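# Move desk sponges into the tote by the door

## Task

Find each yellow sponge resting on any desk in the room and place it inside the tote near the door, fully within its rim with no part overhanging; no other object may end up in or on the tote. Nothing new may be left on the floor, every carton must stay standing on its desk, and the robot must not topple or finish leaning. A sponge counts only if it stays put without the robot holding it at the end.

## Robot and tools

Robot: a Hello Robot Stretch 3 with a single arm. It has a two-wheeled base (0.33 m long, 0.34 m wide), a lift that slides up a mast, and a telescoping arm that reaches out to the robot's right side. The arm carries a wrist (yaw, pitch, roll) and a gripper. The base cannot strafe, so to move the gripper forward or back you drive the base. Turning in place pivots about the wheel-axle midpoint, 0.05 m behind the front edge. With the arm pulled in and the wrist folded, a turn sweeps a 0.28 m radius; an unfolded, level wrist reaches past that.

Frames: the base frame sits on the floor between the drive wheels, x forward, y left, z up. hand_pose is reported in it, at the point where closed fingertips meet. The odometry frame is the base frame at scene start; heading is positive to the left, within -3.142..3.142.

Cameras: head_camera and nav_camera move together with head_pan_rad and head_tilt_rad; wrist_camera rides on the gripper. Each execute_actions result carries one image per camera taken when the call ends. zoom_image takes camera (one of head_camera, nav_camera, wrist_camera) and region [x0, y0, x1, y1] in that camera's pixels, top-left origin, no larger than 504 by 504.

execute_actions takes actions, a list run in order. Each action may have robot, steps (1 to 450, at 30 per second, default 1) and until (needs steps; ends the action early once its conditions hold). An action with only steps just waits. An empty list returns the current state. Any invalid value rejects the whole call and nothing runs.

robot holds one of: a command, a list of up to 8 commands executed in sequence (items may be {"pause_s": s}, s at most 15), or {"stop": true}, which brakes everything and clears the queue. A command may contain base, joints and contact_limits; base and joints start together and keep running after the action ends.

base takes exactly one key: translate_m, a relative drive in metres along the current heading (positive forward, magnitude at most 1), or rotate_rad, a relative turn in radians in place (positive counter-clockwise seen from above, magnitude at most 3.2). Both are offsets from where the base is when that command begins.

joints is one object of named absolute targets; unnamed joints keep their existing targets. Ranges: lift_m 0 to 1.1 m (arm height); arm_m 0 to 0.52 m (extension); wrist_yaw_rad -1.345 to 4.42 (0 along the arm, positive swings toward the front, 3.0 folded over the base); wrist_pitch_rad -1.57 to 0.451 (0 level, negative tips fingers down); wrist_roll_rad -2.911 to 2.911 (0 fingers side by side); gripper_m -0.089 to 0.179 (larger is wider; the real gap is about 0.007 m less when almost shut, 0.025 m less fully open, zero under 0.007); head_pan_rad -3.953 to 1.73 (0 forward, positive left, -1.57 faces along the arm); head_tilt_rad -1.53 to 0.419 (negative looks down).

contact_limits: {"arm_m": e}, e a motor effort percent from 1 to 100, at which the arm motion halts; smaller is gentler, too small halts immediately. It applies until the arm's next command.

until: {"robot": {"status": "ended"}} waits for every motion and the queue to finish (or fires at once if the first command is refused). Fields can also be compared, e.g. {"lift_m": [">", 0.3]} or statuses like {"base_status": ["!=", "moving"]}. {"any": {"status": "ended"}} fires when any one motion or the queue finishes.

New commands act immediately, replacing goals they name and discarding the remainder of any older queue. A queued command starts only when the previous one finished done (off_target also passes for base and gripper); otherwise the rest is dropped.

Result lines: base_status and joint_status give per-part states (moving, done, off_target, contact_stop, time_out, stopped, not_commanded, torque_fault); the base bracket shows distance moved versus goal. joint_goals, measured_speeds, motor_effort (percent, positive pushes toward higher values; bracket is the peak), refusals count, queue and queue_left. on_its_own appears when the robot altered a goal itself, a joint is slack or its servo is off, a motor at rest shows unusual effort (likely contact or load), or base_tilt deviates 3 degrees or more. lidar_m: 12 distances in 30-degree sectors starting straight ahead and going counter-clockwise, at 0.17 m height. wrist_depth_mm and head_depth_mm: 7x7 median depth grids. base_odometry counts wheel turns, so slip looks like motion.

Gripping: command gripper_m below the object's width; to let go, open at least 0.02 beyond where the pads made contact. Neither the reading nor done proves a grasp; check the cameras.

Cautions: fast base speed needs lift_m under 0.30, arm_m under 0.03 and wrist_yaw_rad over 2.54. Fold or unfold the wrist only with lift_m between 0.32 and 0.95, pitch -0.4, roll near 0; when yaw is below -0.4 keep pitch at -0.5 or lower. Pushing into rigid things with the gripper above about 0.45 m, repeating a push after a contact_stop, or driving while gripping something fixed can tip the robot; if snagged, reverse in small steps, free the gripper, and lower lift to about 0.2 if still tilted. Wrist servos can shut off for 10 s after sustained strain. Avoid dropping or slamming objects. Let all motion end before calling finished_scene with the scene number; the sponge must rest in the tote unaided.

Each tool is called after "Call:" as name(argument=value, ...) on one line, values as JSON.

## Session

I'll start by looking at the scene.

Call:
execute_actions(actions=[])

Scene clock: 0.00 s.
robot.base_odometry: x=+0.000 y=+0.000 heading=+0.000 (m, m, rad; robot's odometry frame)
robot.turned_by_wheels: +0.000 (rad since the last result)
robot.turned_by_imu: +0.000 (rad since the last result)
robot.base_tilt: forward=-0.4 right=+0.9 (deg)
robot.lidar_m: 1.71 1.94 2.08 1.94 2.17 1.45 1.40 1.41 1.95 2.10 2.51 2.04
robot.head_depth_mm: 1824 1931 1932 1942 1933 1950 1930 / 1838 1965 1964 1961 1963 1956 1949 / 1854 1992 1989 1980 1973 1982 1980 / 1873 1952 1943 1949 1943 1943 1950 / 1879 1984 1972 1976 1975 1969 1964 / 1894 2022 2017 2010 2003 1990 1991 / 1908 2027 1996 2026 1987 1979 1957
robot.base_status: not_commanded
robot.joint_positions: lift_m=+0.312 arm_m=-0.001 wrist_yaw_rad=+2.819 wrist_pitch_rad=-0.427 wrist_roll_rad=-0.019 gripper_m=+0.037 head_pan_rad=+0.013 head_tilt_rad=+0.000
robot.joint_goals: lift_m=+0.312 arm_m=-0.001 wrist_yaw_rad=+2.819 wrist_pitch_rad=-0.427 wrist_roll_rad=-0.019 gripper_m=+0.037 head_pan_rad=+0.013 head_tilt_rad=+0.000
robot.joint_status: lift_m=not_commanded arm_m=not_commanded wrist_yaw_rad=not_commanded wrist_pitch_rad=not_commanded wrist_roll_rad=not_commanded gripper_m=not_commanded head_pan_rad=not_commanded head_tilt_rad=not_commanded
robot.measured_speeds: translate_m=+0.000 rotate_rad=+0.000 lift_m=+0.000 arm_m=+0.000 wrist_yaw_rad=+0.000 wrist_pitch_rad=+0.000 wrist_roll_rad=+0.000 head_pan_rad=+0.000 head_tilt_rad=+0.000
robot: refusals=0 queue=idle queue_left=0
robot.motor_effort: left_wheel=+1 right_wheel=+0 lift_m=+42 arm_m=+0 wrist_yaw_rad=+0 wrist_pitch_rad=+9 wrist_roll_rad=+0 gripper_m=+0 head_pan_rad=+0 head_tilt_rad=+2 (%)
robot.hand_pose: x=+0.0495 y=+0.0674 z=+0.3227 quat_wxyz=(+0.259, +0.699, +0.040, +0.665) (m; robot's base frame)
robot.wrist_depth_mm: - - - - - - - / - - - - - - - / - 931 894 902 953 934 987 / - 724 726 729 739 746 746 / 580 604 621 617 636 608 615 / 521 - - 523 - 527 531 / 468 - - 453 456 454 460
pictures: head_camera (sideways: a quarter turn clockwise sets it upright), nav_camera (sideways: a quarter turn counterclockwise sets it upright), wrist_camera
Images, in order (width x height): head_camera 896x504, nav_camera 672x504, wrist_camera 644x364.

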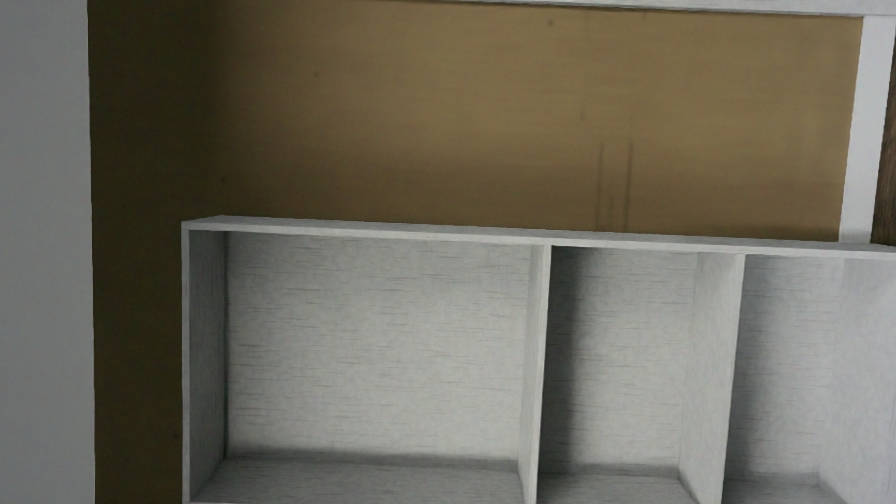

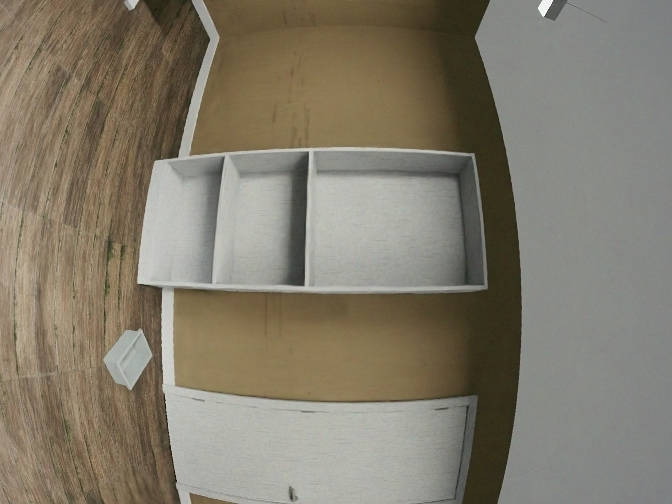

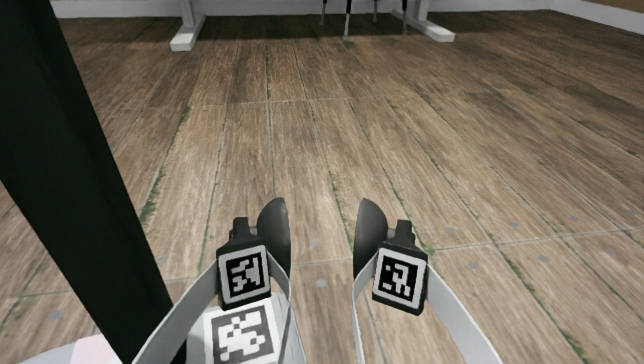

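Call:
execute_actions(actions=[{"robot": {"joints": {"head_pan_rad": 1.4, "head_tilt_rad": -0.4}}, "steps": 120, "until": {"robot": {"status": "ended"}}}])

Scene clock: 9.47 s.
robot.base_odometry: x=+0.000 y=+0.000 heading=+0.000 (m, m, rad; robot's odometry frame)
robot.turned_by_wheels: +0.000 (rad since the last result)
robot.turned_by_imu: -0.001 (rad since the last result)
robot.base_tilt: forward=-0.4 right=+0.9 (deg)
robot.lidar_m: 1.71 1.94 2.08 1.94 2.17 1.46 1.40 1.41 1.95 2.10 2.51 2.04
robot.head_depth_mm: 2084 2247 2435 2193 2322 1777 1418 / 2066 2225 2364 1991 2354 1756 1404 / 2065 2210 2311 1986 2225 1742 1389 / 2027 2197 2309 2584 2302 1720 1383 / 2004 2179 2277 2570 2279 1708 1371 / 2016 2165 2287 2070 2142 1689 1364 / 2013 2155 2317 2531 2225 1677 1351
robot.base_status: not_commanded
robot.joint_positions: lift_m=+0.312 arm_m=-0.001 wrist_yaw_rad=+2.819 wrist_pitch_rad=-0.427 wrist_roll_rad=-0.019 gripper_m=+0.037 head_pan_rad=+1.393 head_tilt_rad=-0.395
robot.joint_goals: lift_m=+0.312 arm_m=-0.001 wrist_yaw_rad=+2.819 wrist_pitch_rad=-0.427 wrist_roll_rad=-0.019 gripper_m=+0.037 head_pan_rad=+1.400 head_tilt_rad=-0.400
robot.joint_status: lift_m=not_commanded arm_m=not_commanded wrist_yaw_rad=not_commanded wrist_pitch_rad=not_commanded wrist_roll_rad=not_commanded gripper_m=not_commanded head_pan_rad=done head_tilt_rad=done
robot.measured_speeds: translate_m=+0.000 rotate_rad=+0.000 lift_m=+0.000 arm_m=+0.000 wrist_yaw_rad=+0.000 wrist_pitch_rad=+0.000 wrist_roll_rad=+0.000 head_pan_rad=+0.000 head_tilt_rad=+0.000
robot: refusals=0 queue=done queue_left=0
robot.motor_effort: left_wheel=+1(1) right_wheel=+0(0) lift_m=+42(42) arm_m=+0(0) wrist_yaw_rad=+0(0) wrist_pitch_rad=+9(9) wrist_roll_rad=+0(0) gripper_m=+0(0) head_pan_rad=+2(25) head_tilt_rad=-1(20) (%)
robot.hand_pose: x=+0.0495 y=+0.0674 z=+0.3227 quat_wxyz=(+0.259, +0.699, +0.040, +0.665) (m; robot's base frame)
robot.wrist_depth_mm: - - - - - - - / - - - - - - - / - 925 919 893 935 910 968 / - 716 735 727 727 741 771 / 587 611 627 616 634 623 624 / 519 - - 516 - 524 529 / 457 - - 462 456 463 463
pictures: head_camera (sideways: a quarter turn clockwise sets it upright), nav_camera (sideways: a quarter turn counterclockwise sets it upright), wrist_camera
Images, in order (width x height): head_camera 896x504, nav_camera 672x504, wrist_camera 644x364.

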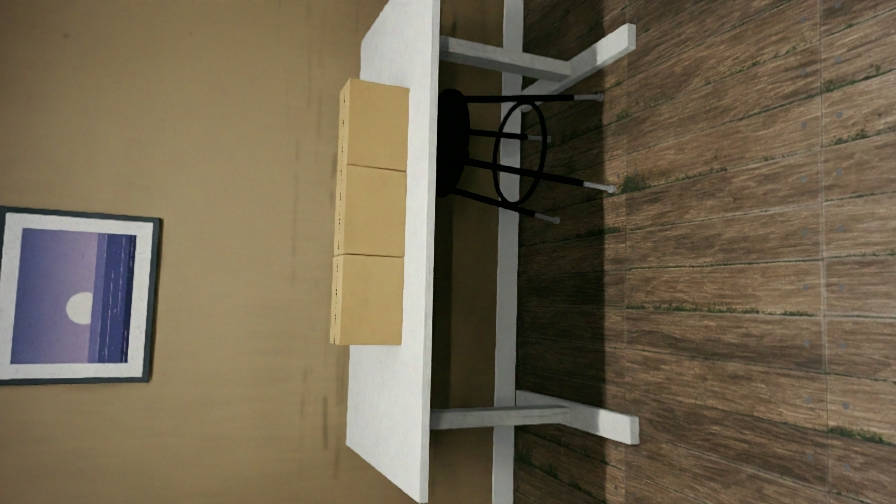

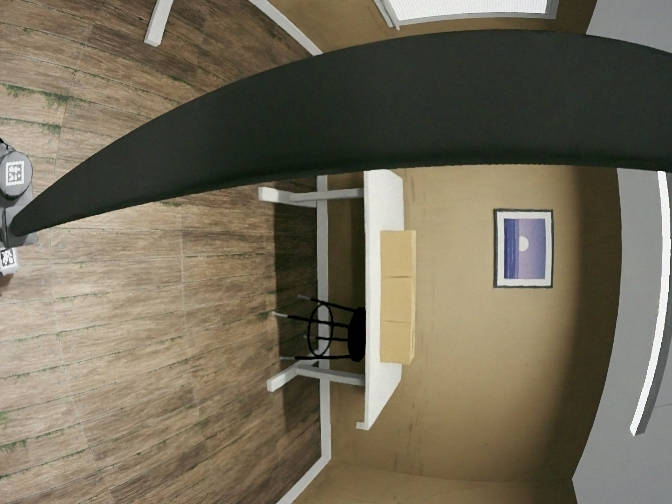

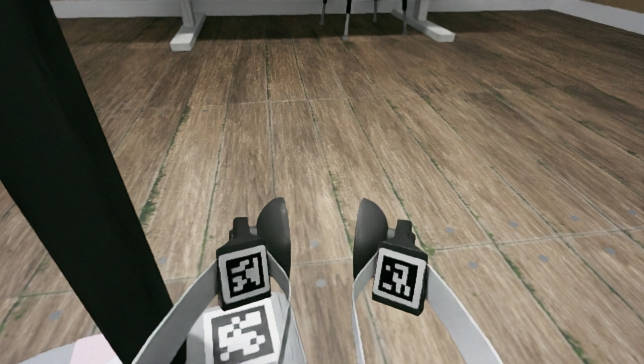

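Call:
execute_actions(actions=[{"robot": {"joints": {"head_pan_rad": -3.2, "head_tilt_rad": -0.4}}, "steps": 200, "until": {"robot": {"status": "ended"}}}])

Scene clock: 17.00 s.
robot.base_odometry: x=+0.000 y=+0.000 heading=+0.000 (m, m, rad; robot's odometry frame)
robot.turned_by_wheels: +0.000 (rad since the last result)
robot.turned_by_imu: -0.001 (rad since the last result)
robot.base_tilt: forward=-0.3 right=+0.8 (deg)
robot.lidar_m: 1.71 1.94 2.08 1.95 2.17 1.46 1.40 1.41 1.95 2.10 2.51 2.03
robot.head_depth_mm: 1468 1570 1056 1084 2000 1776 1415 / 1475 1584 1066 1094 2006 1762 1400 / 1483 1582 1062 1089 2029 1739 1391 / 1493 1603 1068 1868 2028 1719 1385 / 1501 1615 1070 1889 2045 1718 1377 / 1514 1629 1074 1911 2045 1688 1368 / 1518 1634 1081 1432 1944 1635 1353
robot.base_status: not_commanded
robot.joint_positions: lift_m=+0.312 arm_m=-0.001 wrist_yaw_rad=+2.819 wrist_pitch_rad=-0.427 wrist_roll_rad=-0.019 gripper_m=+0.037 head_pan_rad=-3.193 head_tilt_rad=-0.395
robot.joint_goals: lift_m=+0.312 arm_m=-0.001 wrist_yaw_rad=+2.819 wrist_pitch_rad=-0.427 wrist_roll_rad=-0.019 gripper_m=+0.037 head_pan_rad=-3.200 head_tilt_rad=-0.400
robot.joint_status: lift_m=not_commanded arm_m=not_commanded wrist_yaw_rad=not_commanded wrist_pitch_rad=not_commanded wrist_roll_rad=not_commanded gripper_m=not_commanded head_pan_rad=done head_tilt_rad=done
robot.measured_speeds: translate_m=+0.000 rotate_rad=+0.000 lift_m=+0.000 arm_m=+0.000 wrist_yaw_rad=+0.000 wrist_pitch_rad=+0.000 wrist_roll_rad=+0.000 head_pan_rad=+0.000 head_tilt_rad=+0.000
robot: refusals=0 queue=done queue_left=0
robot.motor_effort: left_wheel=+0(1) right_wheel=+0(0) lift_m=+42(42) arm_m=+0(0) wrist_yaw_rad=+0(1) wrist_pitch_rad=+9(9) wrist_roll_rad=+1(0) gripper_m=+0(0) head_pan_rad=-3(25) head_tilt_rad=-2(1) (%)
robot.hand_pose: x=+0.0495 y=+0.0674 z=+0.3227 quat_wxyz=(+0.259, +0.699, +0.040, +0.665) (m; robot's base frame)
robot.wrist_depth_mm: - - - - - - - / - - - - - - - / - 938 949 934 921 925 947 / - 715 742 736 750 744 752 / 570 609 627 607 628 620 628 / 516 - - 526 - 522 528 / 469 - - 466 461 458 466
pictures: head_camera (sideways: a quarter turn clockwise sets it upright), nav_camera (sideways: a quarter turn counterclockwise sets it upright), wrist_camera
Images, in order (width x height): head_camera 896x504, nav_camera 672x504, wrist_camera 644x364.

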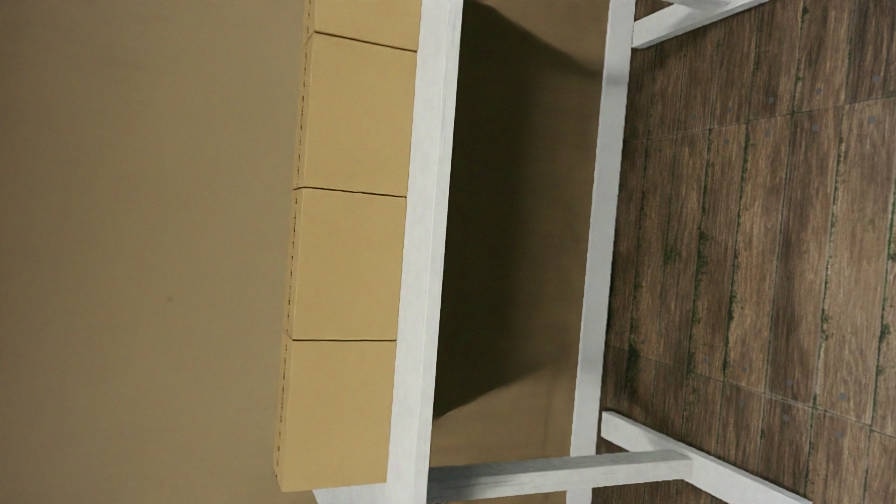

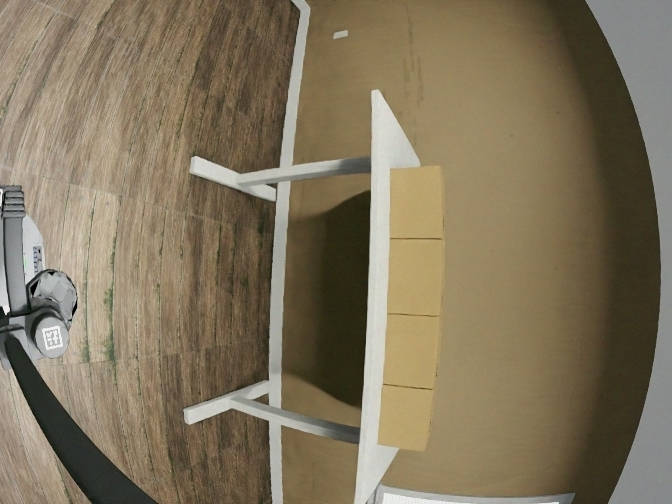

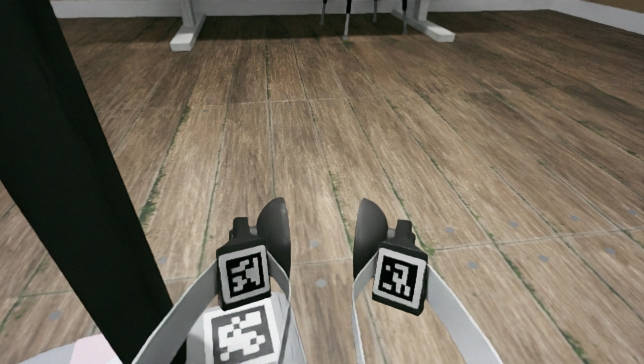

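Call:
execute_actions(actions=[{"robot": {"joints": {"head_pan_rad": -1.6, "head_tilt_rad": -0.4}}, "steps": 200, "until": {"robot": {"status": "ended"}}}])

Scene clock: 22.70 s.
robot.base_odometry: x=+0.000 y=+0.000 heading=+0.000 (m, m, rad; robot's odometry frame)
robot.turned_by_wheels: +0.000 (rad since the last result)
robot.turned_by_imu: -0.001 (rad since the last result)
robot.base_tilt: forward=-0.3 right=+0.9 (deg)
robot.lidar_m: 1.70 1.94 2.07 1.94 2.17 1.46 1.40 1.41 1.95 2.10 2.51 2.04
robot.head_depth_mm: 2011 2161 2314 2454 2386 1776 1419 / 2035 2167 2305 2026 2241 1743 1404 / 2050 2190 2315 2549 2330 1745 1391 / 2065 2205 2312 2590 2300 1720 1386 / 2060 2217 2322 2610 2257 1698 1374 / 2080 2253 2346 2649 2256 1689 1363 / 2104 2256 2390 2229 2199 1685 1354
robot.base_status: not_commanded
robot.joint_positions: lift_m=+0.312 arm_m=-0.001 wrist_yaw_rad=+2.819 wrist_pitch_rad=-0.427 wrist_roll_rad=-0.019 gripper_m=+0.037 head_pan_rad=-1.607 head_tilt_rad=-0.395
robot.joint_goals: lift_m=+0.312 arm_m=-0.001 wrist_yaw_rad=+2.819 wrist_pitch_rad=-0.427 wrist_roll_rad=-0.019 gripper_m=+0.037 head_pan_rad=-1.600 head_tilt_rad=-0.400
robot.joint_status: lift_m=not_commanded arm_m=not_commanded wrist_yaw_rad=not_commanded wrist_pitch_rad=not_commanded wrist_roll_rad=not_commanded gripper_m=not_commanded head_pan_rad=done head_tilt_rad=done
robot.measured_speeds: translate_m=+0.000 rotate_rad=+0.000 lift_m=+0.000 arm_m=+0.000 wrist_yaw_rad=+0.000 wrist_pitch_rad=+0.000 wrist_roll_rad=+0.000 head_pan_rad=+0.000 head_tilt_rad=+0.000
robot: refusals=0 queue=done queue_left=0
robot.motor_effort: left_wheel=+0(1) right_wheel=+0(0) lift_m=+41(42) arm_m=+1(0) wrist_yaw_rad=+0(0) wrist_pitch_rad=+9(9) wrist_roll_rad=+0(0) gripper_m=+0(0) head_pan_rad=+3(26) head_tilt_rad=-2(1) (%)
robot.hand_pose: x=+0.0495 y=+0.0674 z=+0.3227 quat_wxyz=(+0.259, +0.699, +0.040, +0.665) (m; robot's base frame)
robot.wrist_depth_mm: - - - - - - - / - - - - - - - / - 892 904 930 954 962 934 / - 713 731 754 742 727 740 / 574 616 627 620 639 613 612 / 516 - - 536 - 526 524 / 462 - - 454 455 462 466
pictures: head_camera (sideways: a quarter turn clockwise sets it upright), nav_camera (sideways: a quarter turn counterclockwise sets it upright), wrist_camera
Images, in order (width x height): head_camera 896x504, nav_camera 672x504, wrist_camera 644x364.

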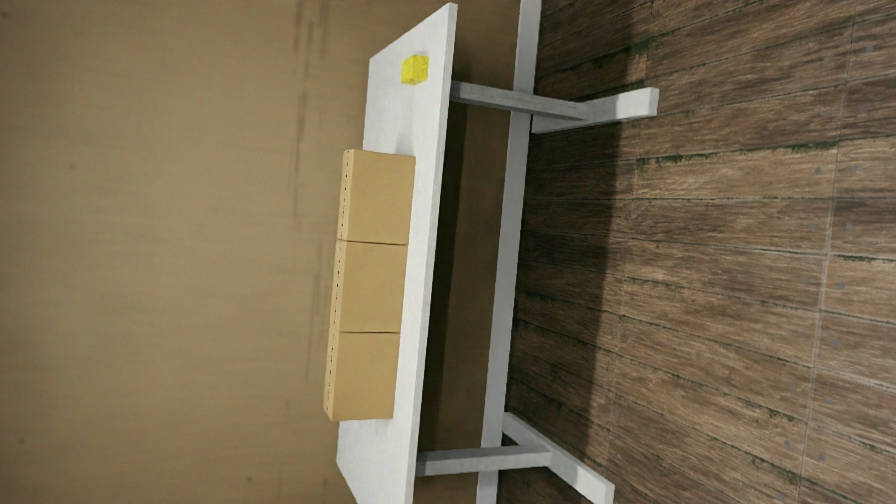

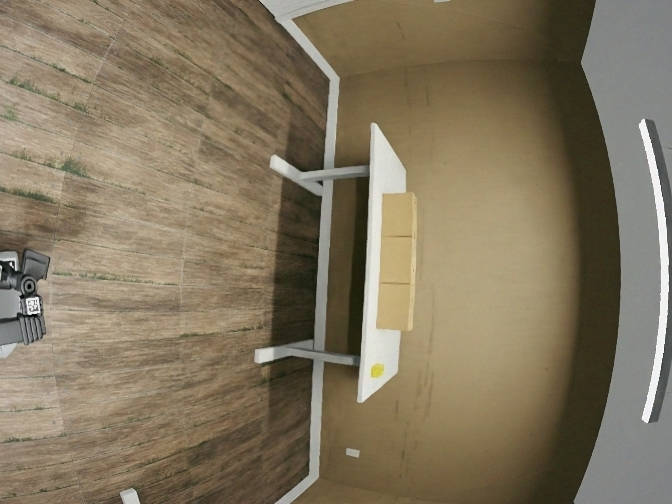

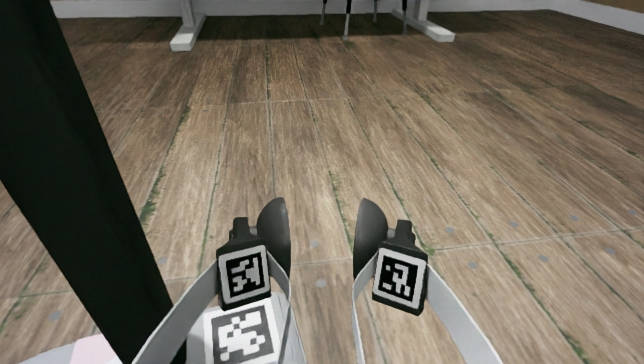

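Call:
zoom_image(camera="head_camera", region=[300, 0, 700, 260])

Region (300, 0, 700, 260) of head_camera's 896x504 image, scaled by 1.260, with more detail than that image has; it fills the top 328 rows of this view, and the rest is white.

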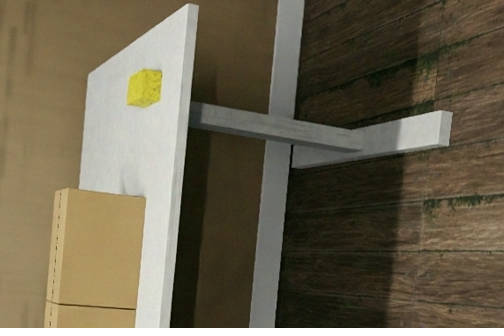

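Call:
execute_actions(actions=[{"robot": [{"joints": {"lift_m": 0.28}}, {"base": {"rotate_rad": -1.947}}, {"base": {"translate_m": 0.6}}, {"base": {"translate_m": 0.55}}, {"base": {"rotate_rad": 1.743}, "joints": {"head_pan_rad": -1.57, "head_tilt_rad": -0.75}}], "steps": 450, "until": {"robot": {"status": "ended"}}}])

Scene clock: 128.63 s.
robot.base_odometry: x=-0.422 y=-1.070 heading=-0.204 (m, m, rad; robot's odometry frame)
robot.turned_by_wheels: -0.204 (rad since the last result)
robot.turned_by_imu: -0.205 (rad since the last result)
robot.base_tilt: forward=-0.3 right=+0.9 (deg)
robot.lidar_m: 2.24 2.29 2.82 3.04 2.24 1.17 1.52 1.55 1.32 0.79 1.29 1.32
robot.head_depth_mm: 1093 1244 1453 1738 1541 1360 1175 / 1089 1235 1378 859 759 1353 1167 / 1078 1230 1102 802 751 1337 1159 / 1069 1216 1082 841 724 1324 1153 / 1063 1207 1066 827 717 1320 1141 / 1053 1197 763 747 709 1307 1138 / 1048 1185 703 730 702 1296 1128
robot.base_status: done (rotate_rad +1.7429 of +1.7430)
robot.joint_positions: lift_m=+0.280 arm_m=-0.001 wrist_yaw_rad=+2.819 wrist_pitch_rad=-0.429 wrist_roll_rad=-0.019 gripper_m=+0.037 head_pan_rad=-1.577 head_tilt_rad=-0.741
robot.joint_goals: lift_m=+0.280 arm_m=-0.001 wrist_yaw_rad=+2.819 wrist_pitch_rad=-0.429 wrist_roll_rad=-0.019 gripper_m=+0.037 head_pan_rad=-1.570 head_tilt_rad=-0.750
robot.joint_status: lift_m=done arm_m=not_commanded wrist_yaw_rad=not_commanded wrist_pitch_rad=not_commanded wrist_roll_rad=not_commanded gripper_m=not_commanded head_pan_rad=done head_tilt_rad=done
robot.measured_speeds: translate_m=+0.000 rotate_rad=+0.000 lift_m=+0.000 arm_m=+0.000 wrist_yaw_rad=+0.000 wrist_pitch_rad=+0.000 wrist_roll_rad=+0.000 head_pan_rad=+0.000 head_tilt_rad=+0.000
robot: refusals=0 queue=done queue_left=0
robot.motor_effort: left_wheel=-2(12) right_wheel=+3(16) lift_m=+35(45) arm_m=-1(0) wrist_yaw_rad=+0(0) wrist_pitch_rad=+10(10) wrist_roll_rad=+0(0) gripper_m=+0(0) head_pan_rad=+1(6) head_tilt_rad=-3(21) (%)
robot.hand_pose: x=+0.0494 y=+0.0672 z=+0.2904 quat_wxyz=(+0.259, +0.699, +0.041, +0.665) (m; robot's base frame)
robot.wrist_depth_mm: - - - - - - - / - - - - - - - / - 842 847 845 843 861 919 / - 678 682 695 691 679 686 / 532 566 578 569 592 568 577 / 478 - - 491 - 490 489 / - - - 430 417 427 421
pictures: head_camera (sideways: a quarter turn clockwise sets it upright), nav_camera (sideways: a quarter turn counterclockwise sets it upright), wrist_camera
Images, in order (width x height): head_camera 896x504, nav_camera 672x504, wrist_camera 644x364.

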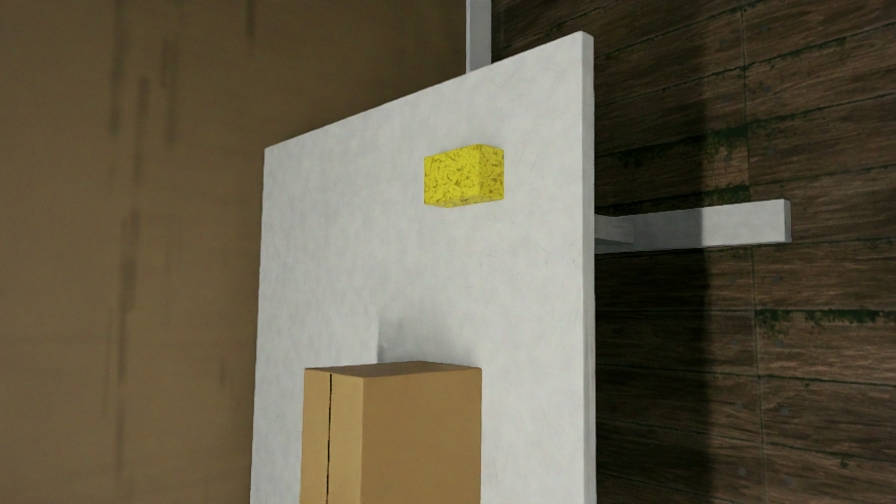

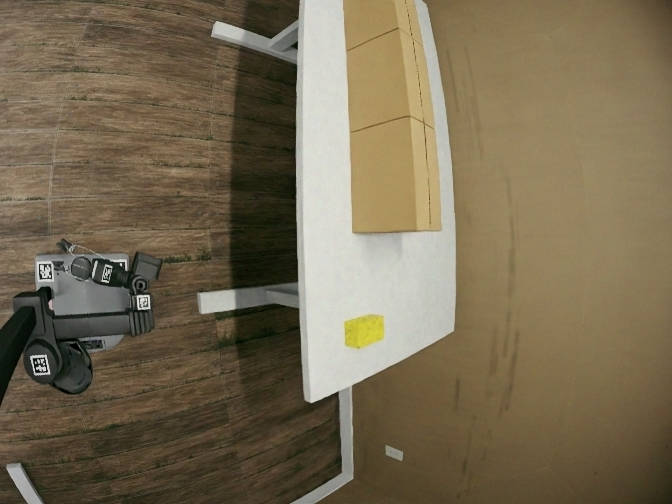

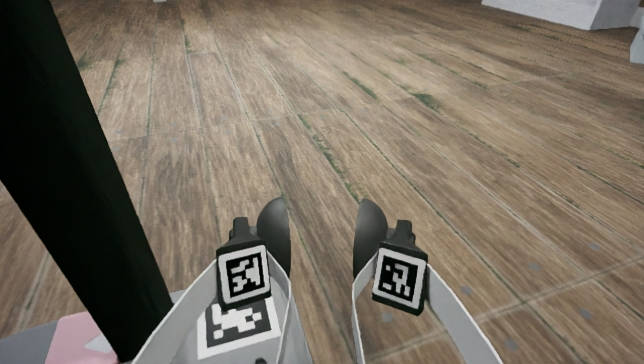

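Call:
execute_actions(actions=[{"robot": [{"joints": {"lift_m": 0.93, "wrist_pitch_rad": -0.4, "wrist_roll_rad": 0.0}}, {"joints": {"wrist_yaw_rad": 0.9}}, {"joints": {"lift_m": 1.06, "wrist_pitch_rad": -0.7, "arm_m": 0.2}}, {"joints": {"arm_m": 0.5}}], "steps": 450, "until": {"robot": {"status": "ended"}}}])

Scene clock: 216.70 s.
robot.base_odometry: x=-0.422 y=-1.070 heading=-0.204 (m, m, rad; robot's odometry frame)
robot.turned_by_wheels: +0.000 (rad since the last result)
robot.turned_by_imu: -0.003 (rad since the last result)
robot.base_tilt: forward=-0.3 right=+0.9 (deg)
robot.lidar_m: 2.24 2.29 2.83 3.03 2.25 1.17 1.52 1.56 1.32 0.80 1.30 1.32
robot.head_depth_mm: 1111 1243 1451 1736 1541 1362 1175 / 1086 1238 1375 860 758 1350 1168 / 1114 1229 1098 805 750 1342 1160 / - 1221 1083 839 725 1325 1154 / 1078 1229 1062 827 717 1316 1144 / 1056 1215 763 747 709 1309 1134 / 1045 1185 701 729 701 1297 1129
robot.base_status: done (rotate_rad +1.7429 of +1.7430)
robot.joint_positions: lift_m=+1.060 arm_m=+0.500 wrist_yaw_rad=+0.901 wrist_pitch_rad=-0.711 wrist_roll_rad=-0.003 gripper_m=+0.037 head_pan_rad=-1.577 head_tilt_rad=-0.741
robot.joint_goals: lift_m=+1.060 arm_m=+0.500 wrist_yaw_rad=+0.900 wrist_pitch_rad=-0.700 wrist_roll_rad=+0.000 gripper_m=+0.037 head_pan_rad=-1.570 head_tilt_rad=-0.750
robot.joint_status: lift_m=done arm_m=done wrist_yaw_rad=done wrist_pitch_rad=done wrist_roll_rad=done gripper_m=not_commanded head_pan_rad=done head_tilt_rad=done
robot.measured_speeds: translate_m=+0.000 rotate_rad=+0.000 lift_m=+0.000 arm_m=+0.000 wrist_yaw_rad=+0.000 wrist_pitch_rad=+0.000 wrist_roll_rad=+0.000 head_pan_rad=+0.000 head_tilt_rad=+0.000
robot: refusals=0 queue=done queue_left=0
robot.motor_effort: left_wheel=-2(2) right_wheel=+3(3) lift_m=+46(49) arm_m=+4(6) wrist_yaw_rad=-1(4) wrist_pitch_rad=+7(14) wrist_roll_rad=+2(3) gripper_m=+0(0) head_pan_rad=+2(2) head_tilt_rad=-4(3) (%)
robot.hand_pose: x=+0.1184 y=-0.7555 z=+1.0130 quat_wxyz=(+0.705, +0.510, -0.488, +0.068) (m; robot's base frame)
robot.wrist_depth_mm: 797 836 833 806 665 527 444 / 423 709 694 711 701 580 477 / 361 606 625 612 617 610 506 / 321 334 541 546 546 540 538 / 289 288 500 488 493 492 480 / 264 261 - 441 - 447 441 / 245 238 238 403 399 406 405
pictures: head_camera (sideways: a quarter turn clockwise sets it upright), nav_camera (sideways: a quarter turn counterclockwise sets it upright), wrist_camera
Images, in order (width x height): head_camera 896x504, nav_camera 672x504, wrist_camera 644x364.

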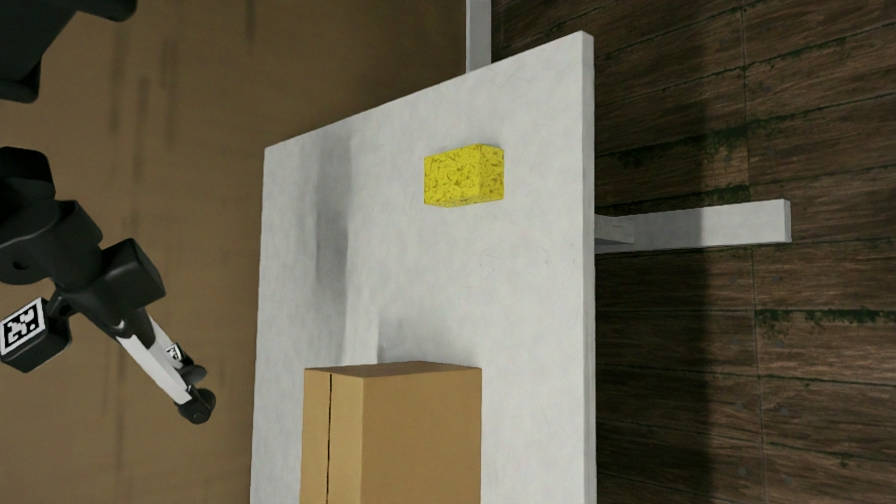

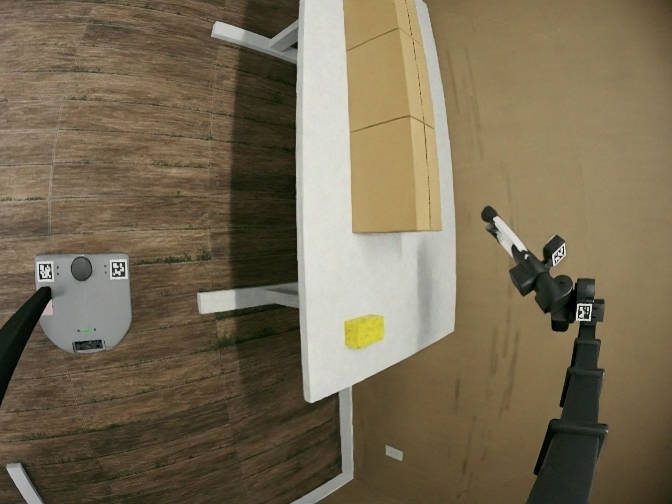

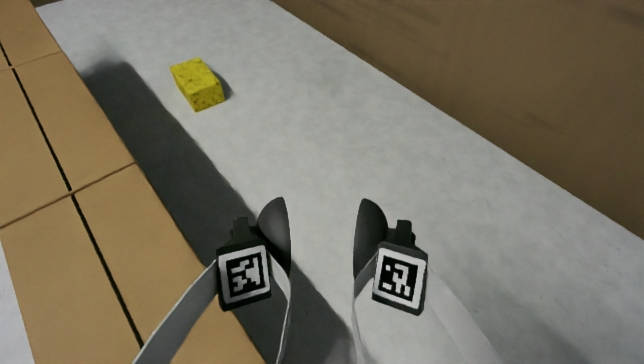

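Call:
execute_actions(actions=[{"robot": [{"joints": {"wrist_yaw_rad": 0.0, "wrist_pitch_rad": -0.5, "arm_m": 0.1, "gripper_m": 0.13}, "base": {"translate_m": -0.13}}, {"joints": {"lift_m": 0.77}}], "steps": 450, "until": {"robot": {"status": "ended"}}}])

Scene clock: 326.67 s.
robot.base_odometry: x=-0.550 y=-1.043 heading=-0.204 (m, m, rad; robot's odometry frame)
robot.turned_by_wheels: +0.000 (rad since the last result)
robot.turned_by_imu: -0.001 (rad since the last result)
robot.base_tilt: forward=-0.3 right=+0.8 (deg)
robot.lidar_m: 2.37 2.42 2.92 2.99 2.05 1.06 1.39 1.42 1.34 0.79 1.30 1.43
robot.head_depth_mm: 1098 1252 1457 1751 1619 1391 - / 1089 1242 1441 1728 1685 - - / 1076 1231 1396 904 752 - 1161 / 1073 1220 1080 813 - - 1147 / 1067 1216 1064 827 735 1303 1140 / 1057 1202 1047 820 729 1303 1137 / 1050 1191 996 764 722 1293 1127
robot.base_status: done (translate_m -0.1300 of -0.1300)
robot.joint_positions: lift_m=+0.770 arm_m=+0.100 wrist_yaw_rad=+0.002 wrist_pitch_rad=-0.520 wrist_roll_rad=-0.003 gripper_m=+0.130 head_pan_rad=-1.577 head_tilt_rad=-0.741
robot.joint_goals: lift_m=+0.770 arm_m=+0.100 wrist_yaw_rad=+0.000 wrist_pitch_rad=-0.500 wrist_roll_rad=+0.000 gripper_m=+0.130 head_pan_rad=-1.570 head_tilt_rad=-0.750
robot.joint_status: lift_m=done arm_m=done wrist_yaw_rad=done wrist_pitch_rad=done wrist_roll_rad=done gripper_m=done head_pan_rad=done head_tilt_rad=done
robot.measured_speeds: translate_m=+0.000 rotate_rad=+0.000 lift_m=+0.000 arm_m=+0.000 wrist_yaw_rad=+0.000 wrist_pitch_rad=+0.000 wrist_roll_rad=+0.000 head_pan_rad=+0.000 head_tilt_rad=+0.000
robot: refusals=0 queue=done queue_left=0
robot.motor_effort: left_wheel=-2(5) right_wheel=+3(6) lift_m=+35(45) arm_m=-3(4) wrist_yaw_rad=-3(4) wrist_pitch_rad=+12(13) wrist_roll_rad=+2(2) gripper_m=+0(87) head_pan_rad=+2(1) head_tilt_rad=-3(3) (%)
robot.hand_pose: x=-0.0211 y=-0.4556 z=+0.7606 quat_wxyz=(+0.685, +0.183, -0.682, -0.181) (m; robot's base frame)
robot.wrist_depth_mm: 312 522 509 515 600 862 894 / 314 381 382 280 381 952 960 / 293 305 307 241 303 - - / 253 252 252 251 251 258 - / 216 222 216 215 215 222 - / 189 - 189 189 189 - 951 / 852 830 831 827 845 850 873
pictures: head_camera (sideways: a quarter turn clockwise sets it upright), nav_camera (sideways: a quarter turn counterclockwise sets it upright), wrist_camera
Images, in order (width x height): head_camera 896x504, nav_camera 672x504, wrist_camera 644x364.

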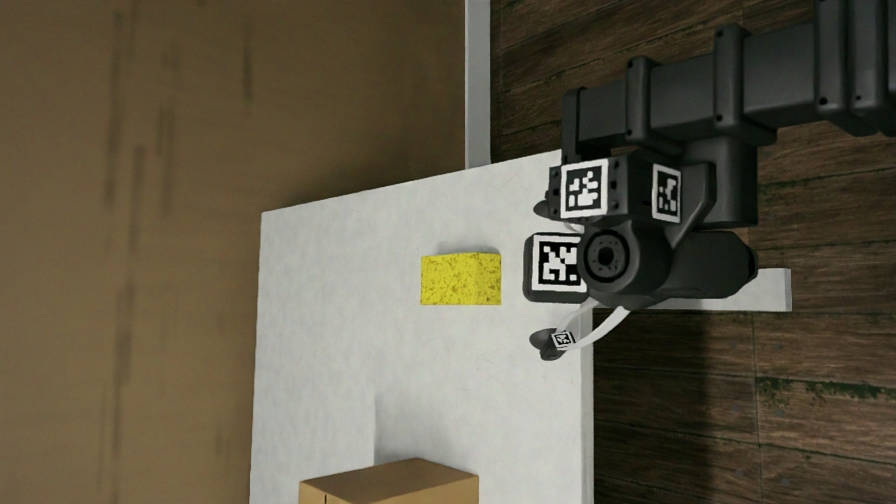

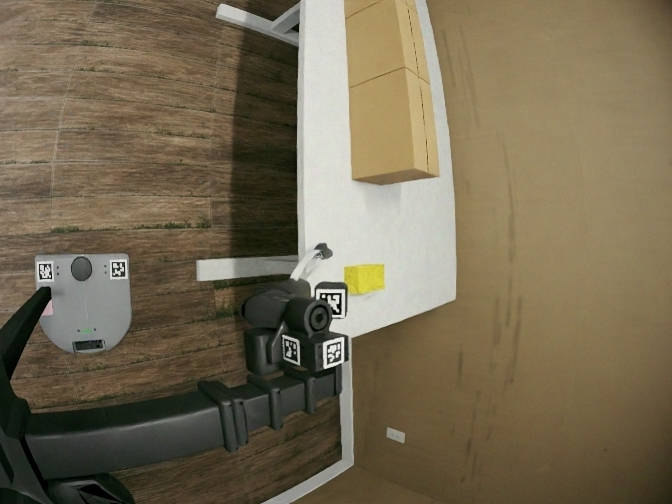

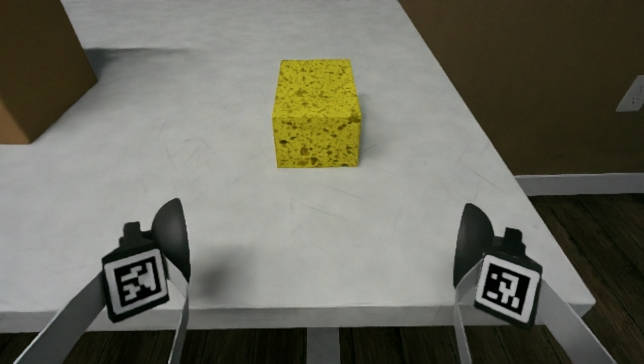

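Call:
execute_actions(actions=[{"robot": [{"joints": {"lift_m": 0.762, "arm_m": 0.245}}, {"joints": {"gripper_m": 0.04}}, {"joints": {"lift_m": 0.84}}], "steps": 300, "until": {"robot": {"status": "ended"}}}])

Scene clock: 353.13 s.
robot.base_odometry: x=-0.550 y=-1.043 heading=-0.204 (m, m, rad; robot's odometry frame)
robot.turned_by_wheels: +0.000 (rad since the last result)
robot.turned_by_imu: -0.001 (rad since the last result)
robot.base_tilt: forward=-0.3 right=+0.9 (deg)
robot.lidar_m: 2.37 2.42 2.92 2.98 2.04 1.06 1.38 1.42 1.33 0.79 1.30 1.42
robot.head_depth_mm: 1101 1250 1456 1756 1669 - - / 1087 1248 1422 - - 1342 1166 / 1084 1230 1369 - 753 1341 1161 / 1073 1220 1130 - 744 1327 1151 / 1066 1210 1067 803 738 1314 1147 / 1061 1202 1049 820 728 1310 1133 / 1053 1192 998 764 721 1297 1134
robot.base_status: done (translate_m -0.1300 of -0.1300)
robot.joint_positions: lift_m=+0.840 arm_m=+0.245 wrist_yaw_rad=+0.002 wrist_pitch_rad=-0.520 wrist_roll_rad=-0.003 gripper_m=+0.041 head_pan_rad=-1.577 head_tilt_rad=-0.741
robot.joint_goals: lift_m=+0.840 arm_m=+0.245 wrist_yaw_rad=+0.000 wrist_pitch_rad=-0.500 wrist_roll_rad=+0.000 gripper_m=+0.040 head_pan_rad=-1.570 head_tilt_rad=-0.750
robot.joint_status: lift_m=done arm_m=done wrist_yaw_rad=done wrist_pitch_rad=done wrist_roll_rad=done gripper_m=done head_pan_rad=done head_tilt_rad=done
robot.measured_speeds: translate_m=+0.000 rotate_rad=+0.000 lift_m=+0.000 arm_m=+0.000 wrist_yaw_rad=+0.000 wrist_pitch_rad=+0.000 wrist_roll_rad=+0.000 head_pan_rad=+0.000 head_tilt_rad=+0.000
robot: refusals=0 queue=done queue_left=0
robot.motor_effort: left_wheel=-2(1) right_wheel=+3(3) lift_m=+47(54) arm_m=+4(5) wrist_yaw_rad=-2(2) wrist_pitch_rad=+12(12) wrist_roll_rad=+2(2) gripper_m=-11(92) head_pan_rad=+2(2) head_tilt_rad=-3(3) (%)
robot.hand_pose: x=-0.0211 y=-0.6000 z=+0.8302 quat_wxyz=(+0.685, +0.183, -0.682, -0.181) (m; robot's base frame)
robot.wrist_depth_mm: 707 692 684 676 702 733 743 / 536 553 546 539 767 817 815 / 429 435 423 429 448 893 938 / 357 356 343 171 353 - - / 296 302 153 147 156 - - / 271 263 129 128 129 - - / 237 236 226 138 230 241 969
pictures: head_camera (sideways: a quarter turn clockwise sets it upright), nav_camera (sideways: a quarter turn counterclockwise sets it upright), wrist_camera
Images, in order (width x height): head_camera 896x504, nav_camera 672x504, wrist_camera 644x364.

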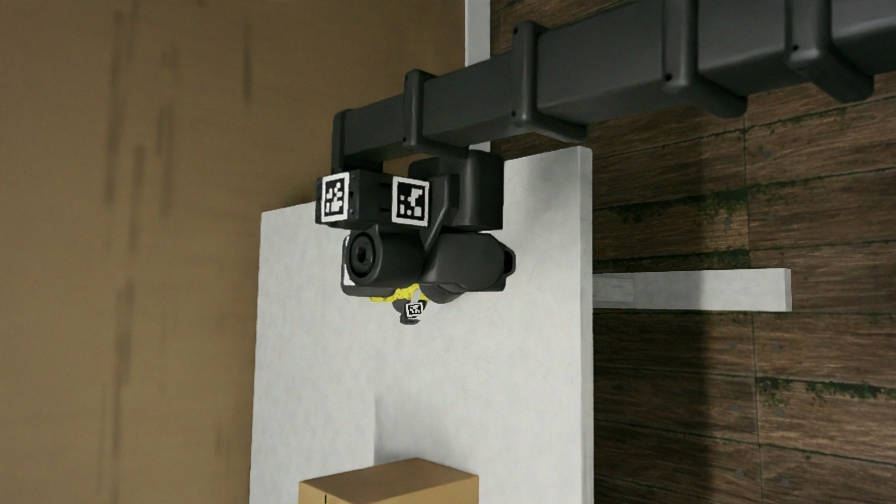

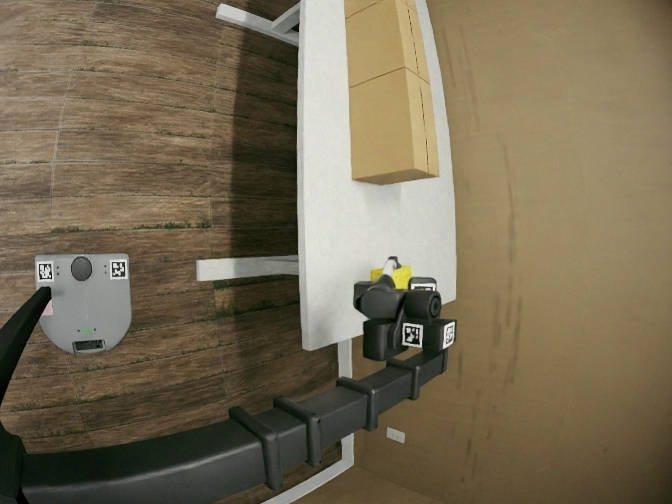

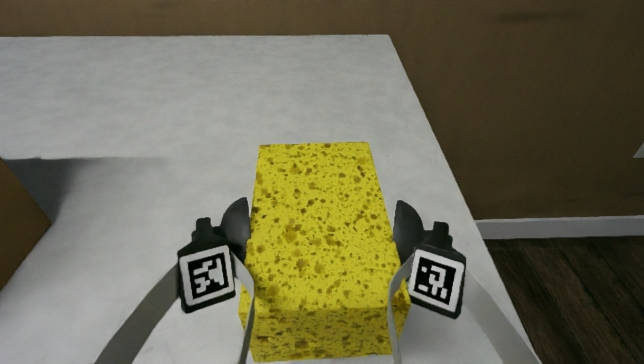

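Call:
execute_actions(actions=[{"robot": [{"joints": {"arm_m": 0.0, "wrist_pitch_rad": -0.4, "gripper_m": 0.03, "head_pan_rad": 0.0, "head_tilt_rad": -0.6}}, {"joints": {"wrist_yaw_rad": 2.9, "lift_m": 0.5}, "base": {"rotate_rad": 0.519}}, {"joints": {"lift_m": 0.28}}, {"base": {"translate_m": 0.9}}], "steps": 450, "until": {"robot": {"status": "ended"}}}])

Scene clock: 397.70 s.
robot.base_odometry: x=+0.306 y=-0.765 heading=+0.315 (m, m, rad; robot's odometry frame)
robot.turned_by_wheels: +0.519 (rad since the last result)
robot.turned_by_imu: +0.523 (rad since the last result)
robot.base_tilt: forward=-0.3 right=+0.9 (deg)
robot.lidar_m: 1.52 2.07 2.46 2.74 2.29 1.72 2.25 1.46 1.68 1.28 1.65 1.56
robot.head_depth_mm: 1291 1393 1535 1703 1795 1477 1244 / 1337 1469 1620 1810 1814 1469 1229 / 1401 1540 1702 1931 1788 1449 1225 / 1468 1627 1813 2042 1711 1436 1214 / 1377 1527 1728 1962 1758 1429 1205 / 1520 1721 1886 2051 1736 1420 1200 / 1620 1843 2003 2096 1708 1406 1190
robot.base_status: done (translate_m +0.9000 of +0.9000)
robot.joint_positions: lift_m=+0.280 arm_m=+0.000 wrist_yaw_rad=+2.897 wrist_pitch_rad=-0.423 wrist_roll_rad=-0.002 gripper_m=+0.031 head_pan_rad=-0.007 head_tilt_rad=-0.605
robot.joint_goals: lift_m=+0.280 arm_m=+0.000 wrist_yaw_rad=+2.900 wrist_pitch_rad=-0.400 wrist_roll_rad=+0.000 gripper_m=+0.030 head_pan_rad=+0.000 head_tilt_rad=-0.600
robot.joint_status: lift_m=done arm_m=done wrist_yaw_rad=done wrist_pitch_rad=done wrist_roll_rad=done gripper_m=done head_pan_rad=done head_tilt_rad=done
robot.measured_speeds: translate_m=+0.000 rotate_rad=+0.000 lift_m=+0.000 arm_m=+0.000 wrist_yaw_rad=+0.000 wrist_pitch_rad=+0.000 wrist_roll_rad=+0.000 head_pan_rad=+0.000 head_tilt_rad=+0.000
robot: refusals=0 queue=done queue_left=0
robot.motor_effort: left_wheel=-2(7) right_wheel=+3(10) lift_m=+35(48) arm_m=-3(7) wrist_yaw_rad=+2(4) wrist_pitch_rad=+14(15) wrist_roll_rad=+2(2) gripper_m=-14(61) head_pan_rad=+3(26) head_tilt_rad=+2(15) (%)
robot.hand_pose: x=+0.0329 y=+0.0719 z=+0.2918 quat_wxyz=(+0.232, +0.703, +0.064, +0.669) (m; robot's base frame)
robot.wrist_depth_mm: - - - - - - - / - - - - - - - / 872 863 864 855 856 851 834 / 675 - 659 171 692 684 676 / 584 - 152 147 156 574 561 / 489 492 128 128 130 481 486 / - - 131 136 409 421 425
pictures: head_camera (sideways: a quarter turn clockwise sets it upright), nav_camera (sideways: a quarter turn counterclockwise sets it upright), wrist_camera
Images, in order (width x height): head_camera 896x504, nav_camera 672x504, wrist_camera 644x364.

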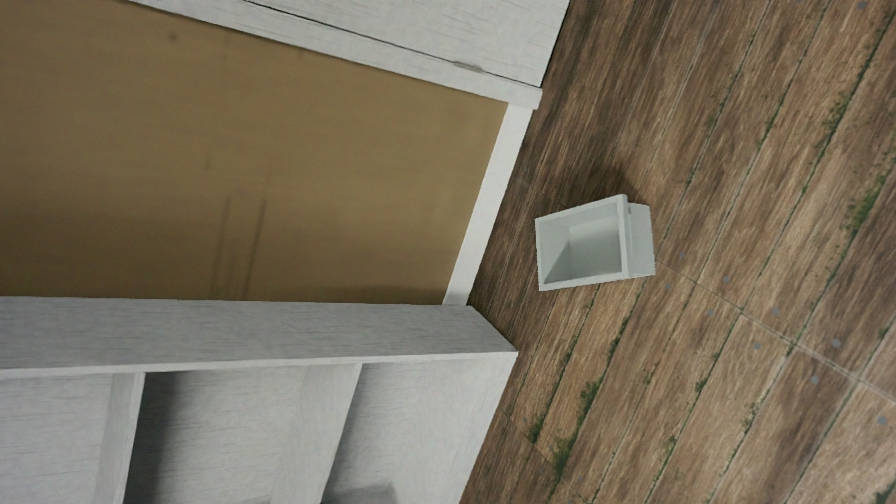

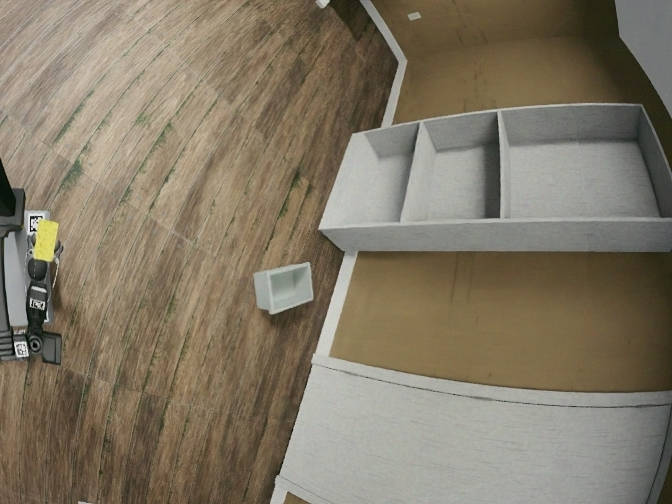

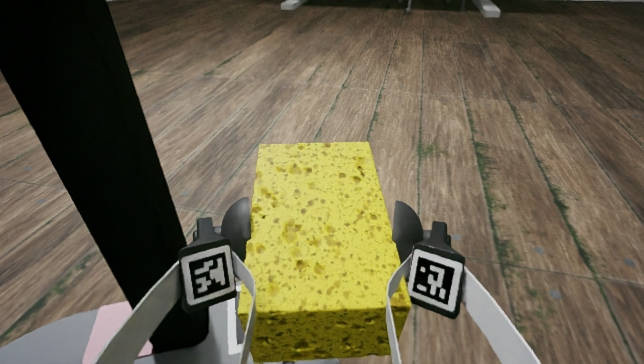

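Call:
zoom_image(camera="head_camera", region=[510, 170, 680, 310])

Region (510, 170, 680, 310) of head_camera's 896x504 image, scaled by 2.965, with more detail than that image has; it fills the top 415 rows of this view, and the rest is white.

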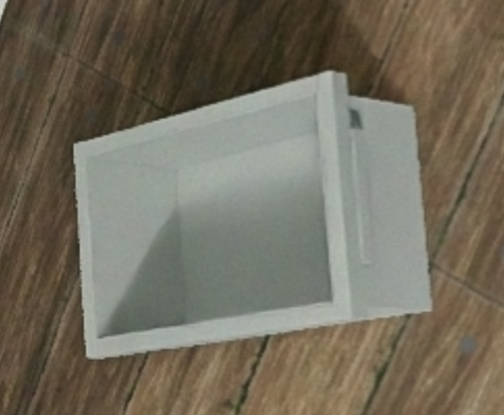

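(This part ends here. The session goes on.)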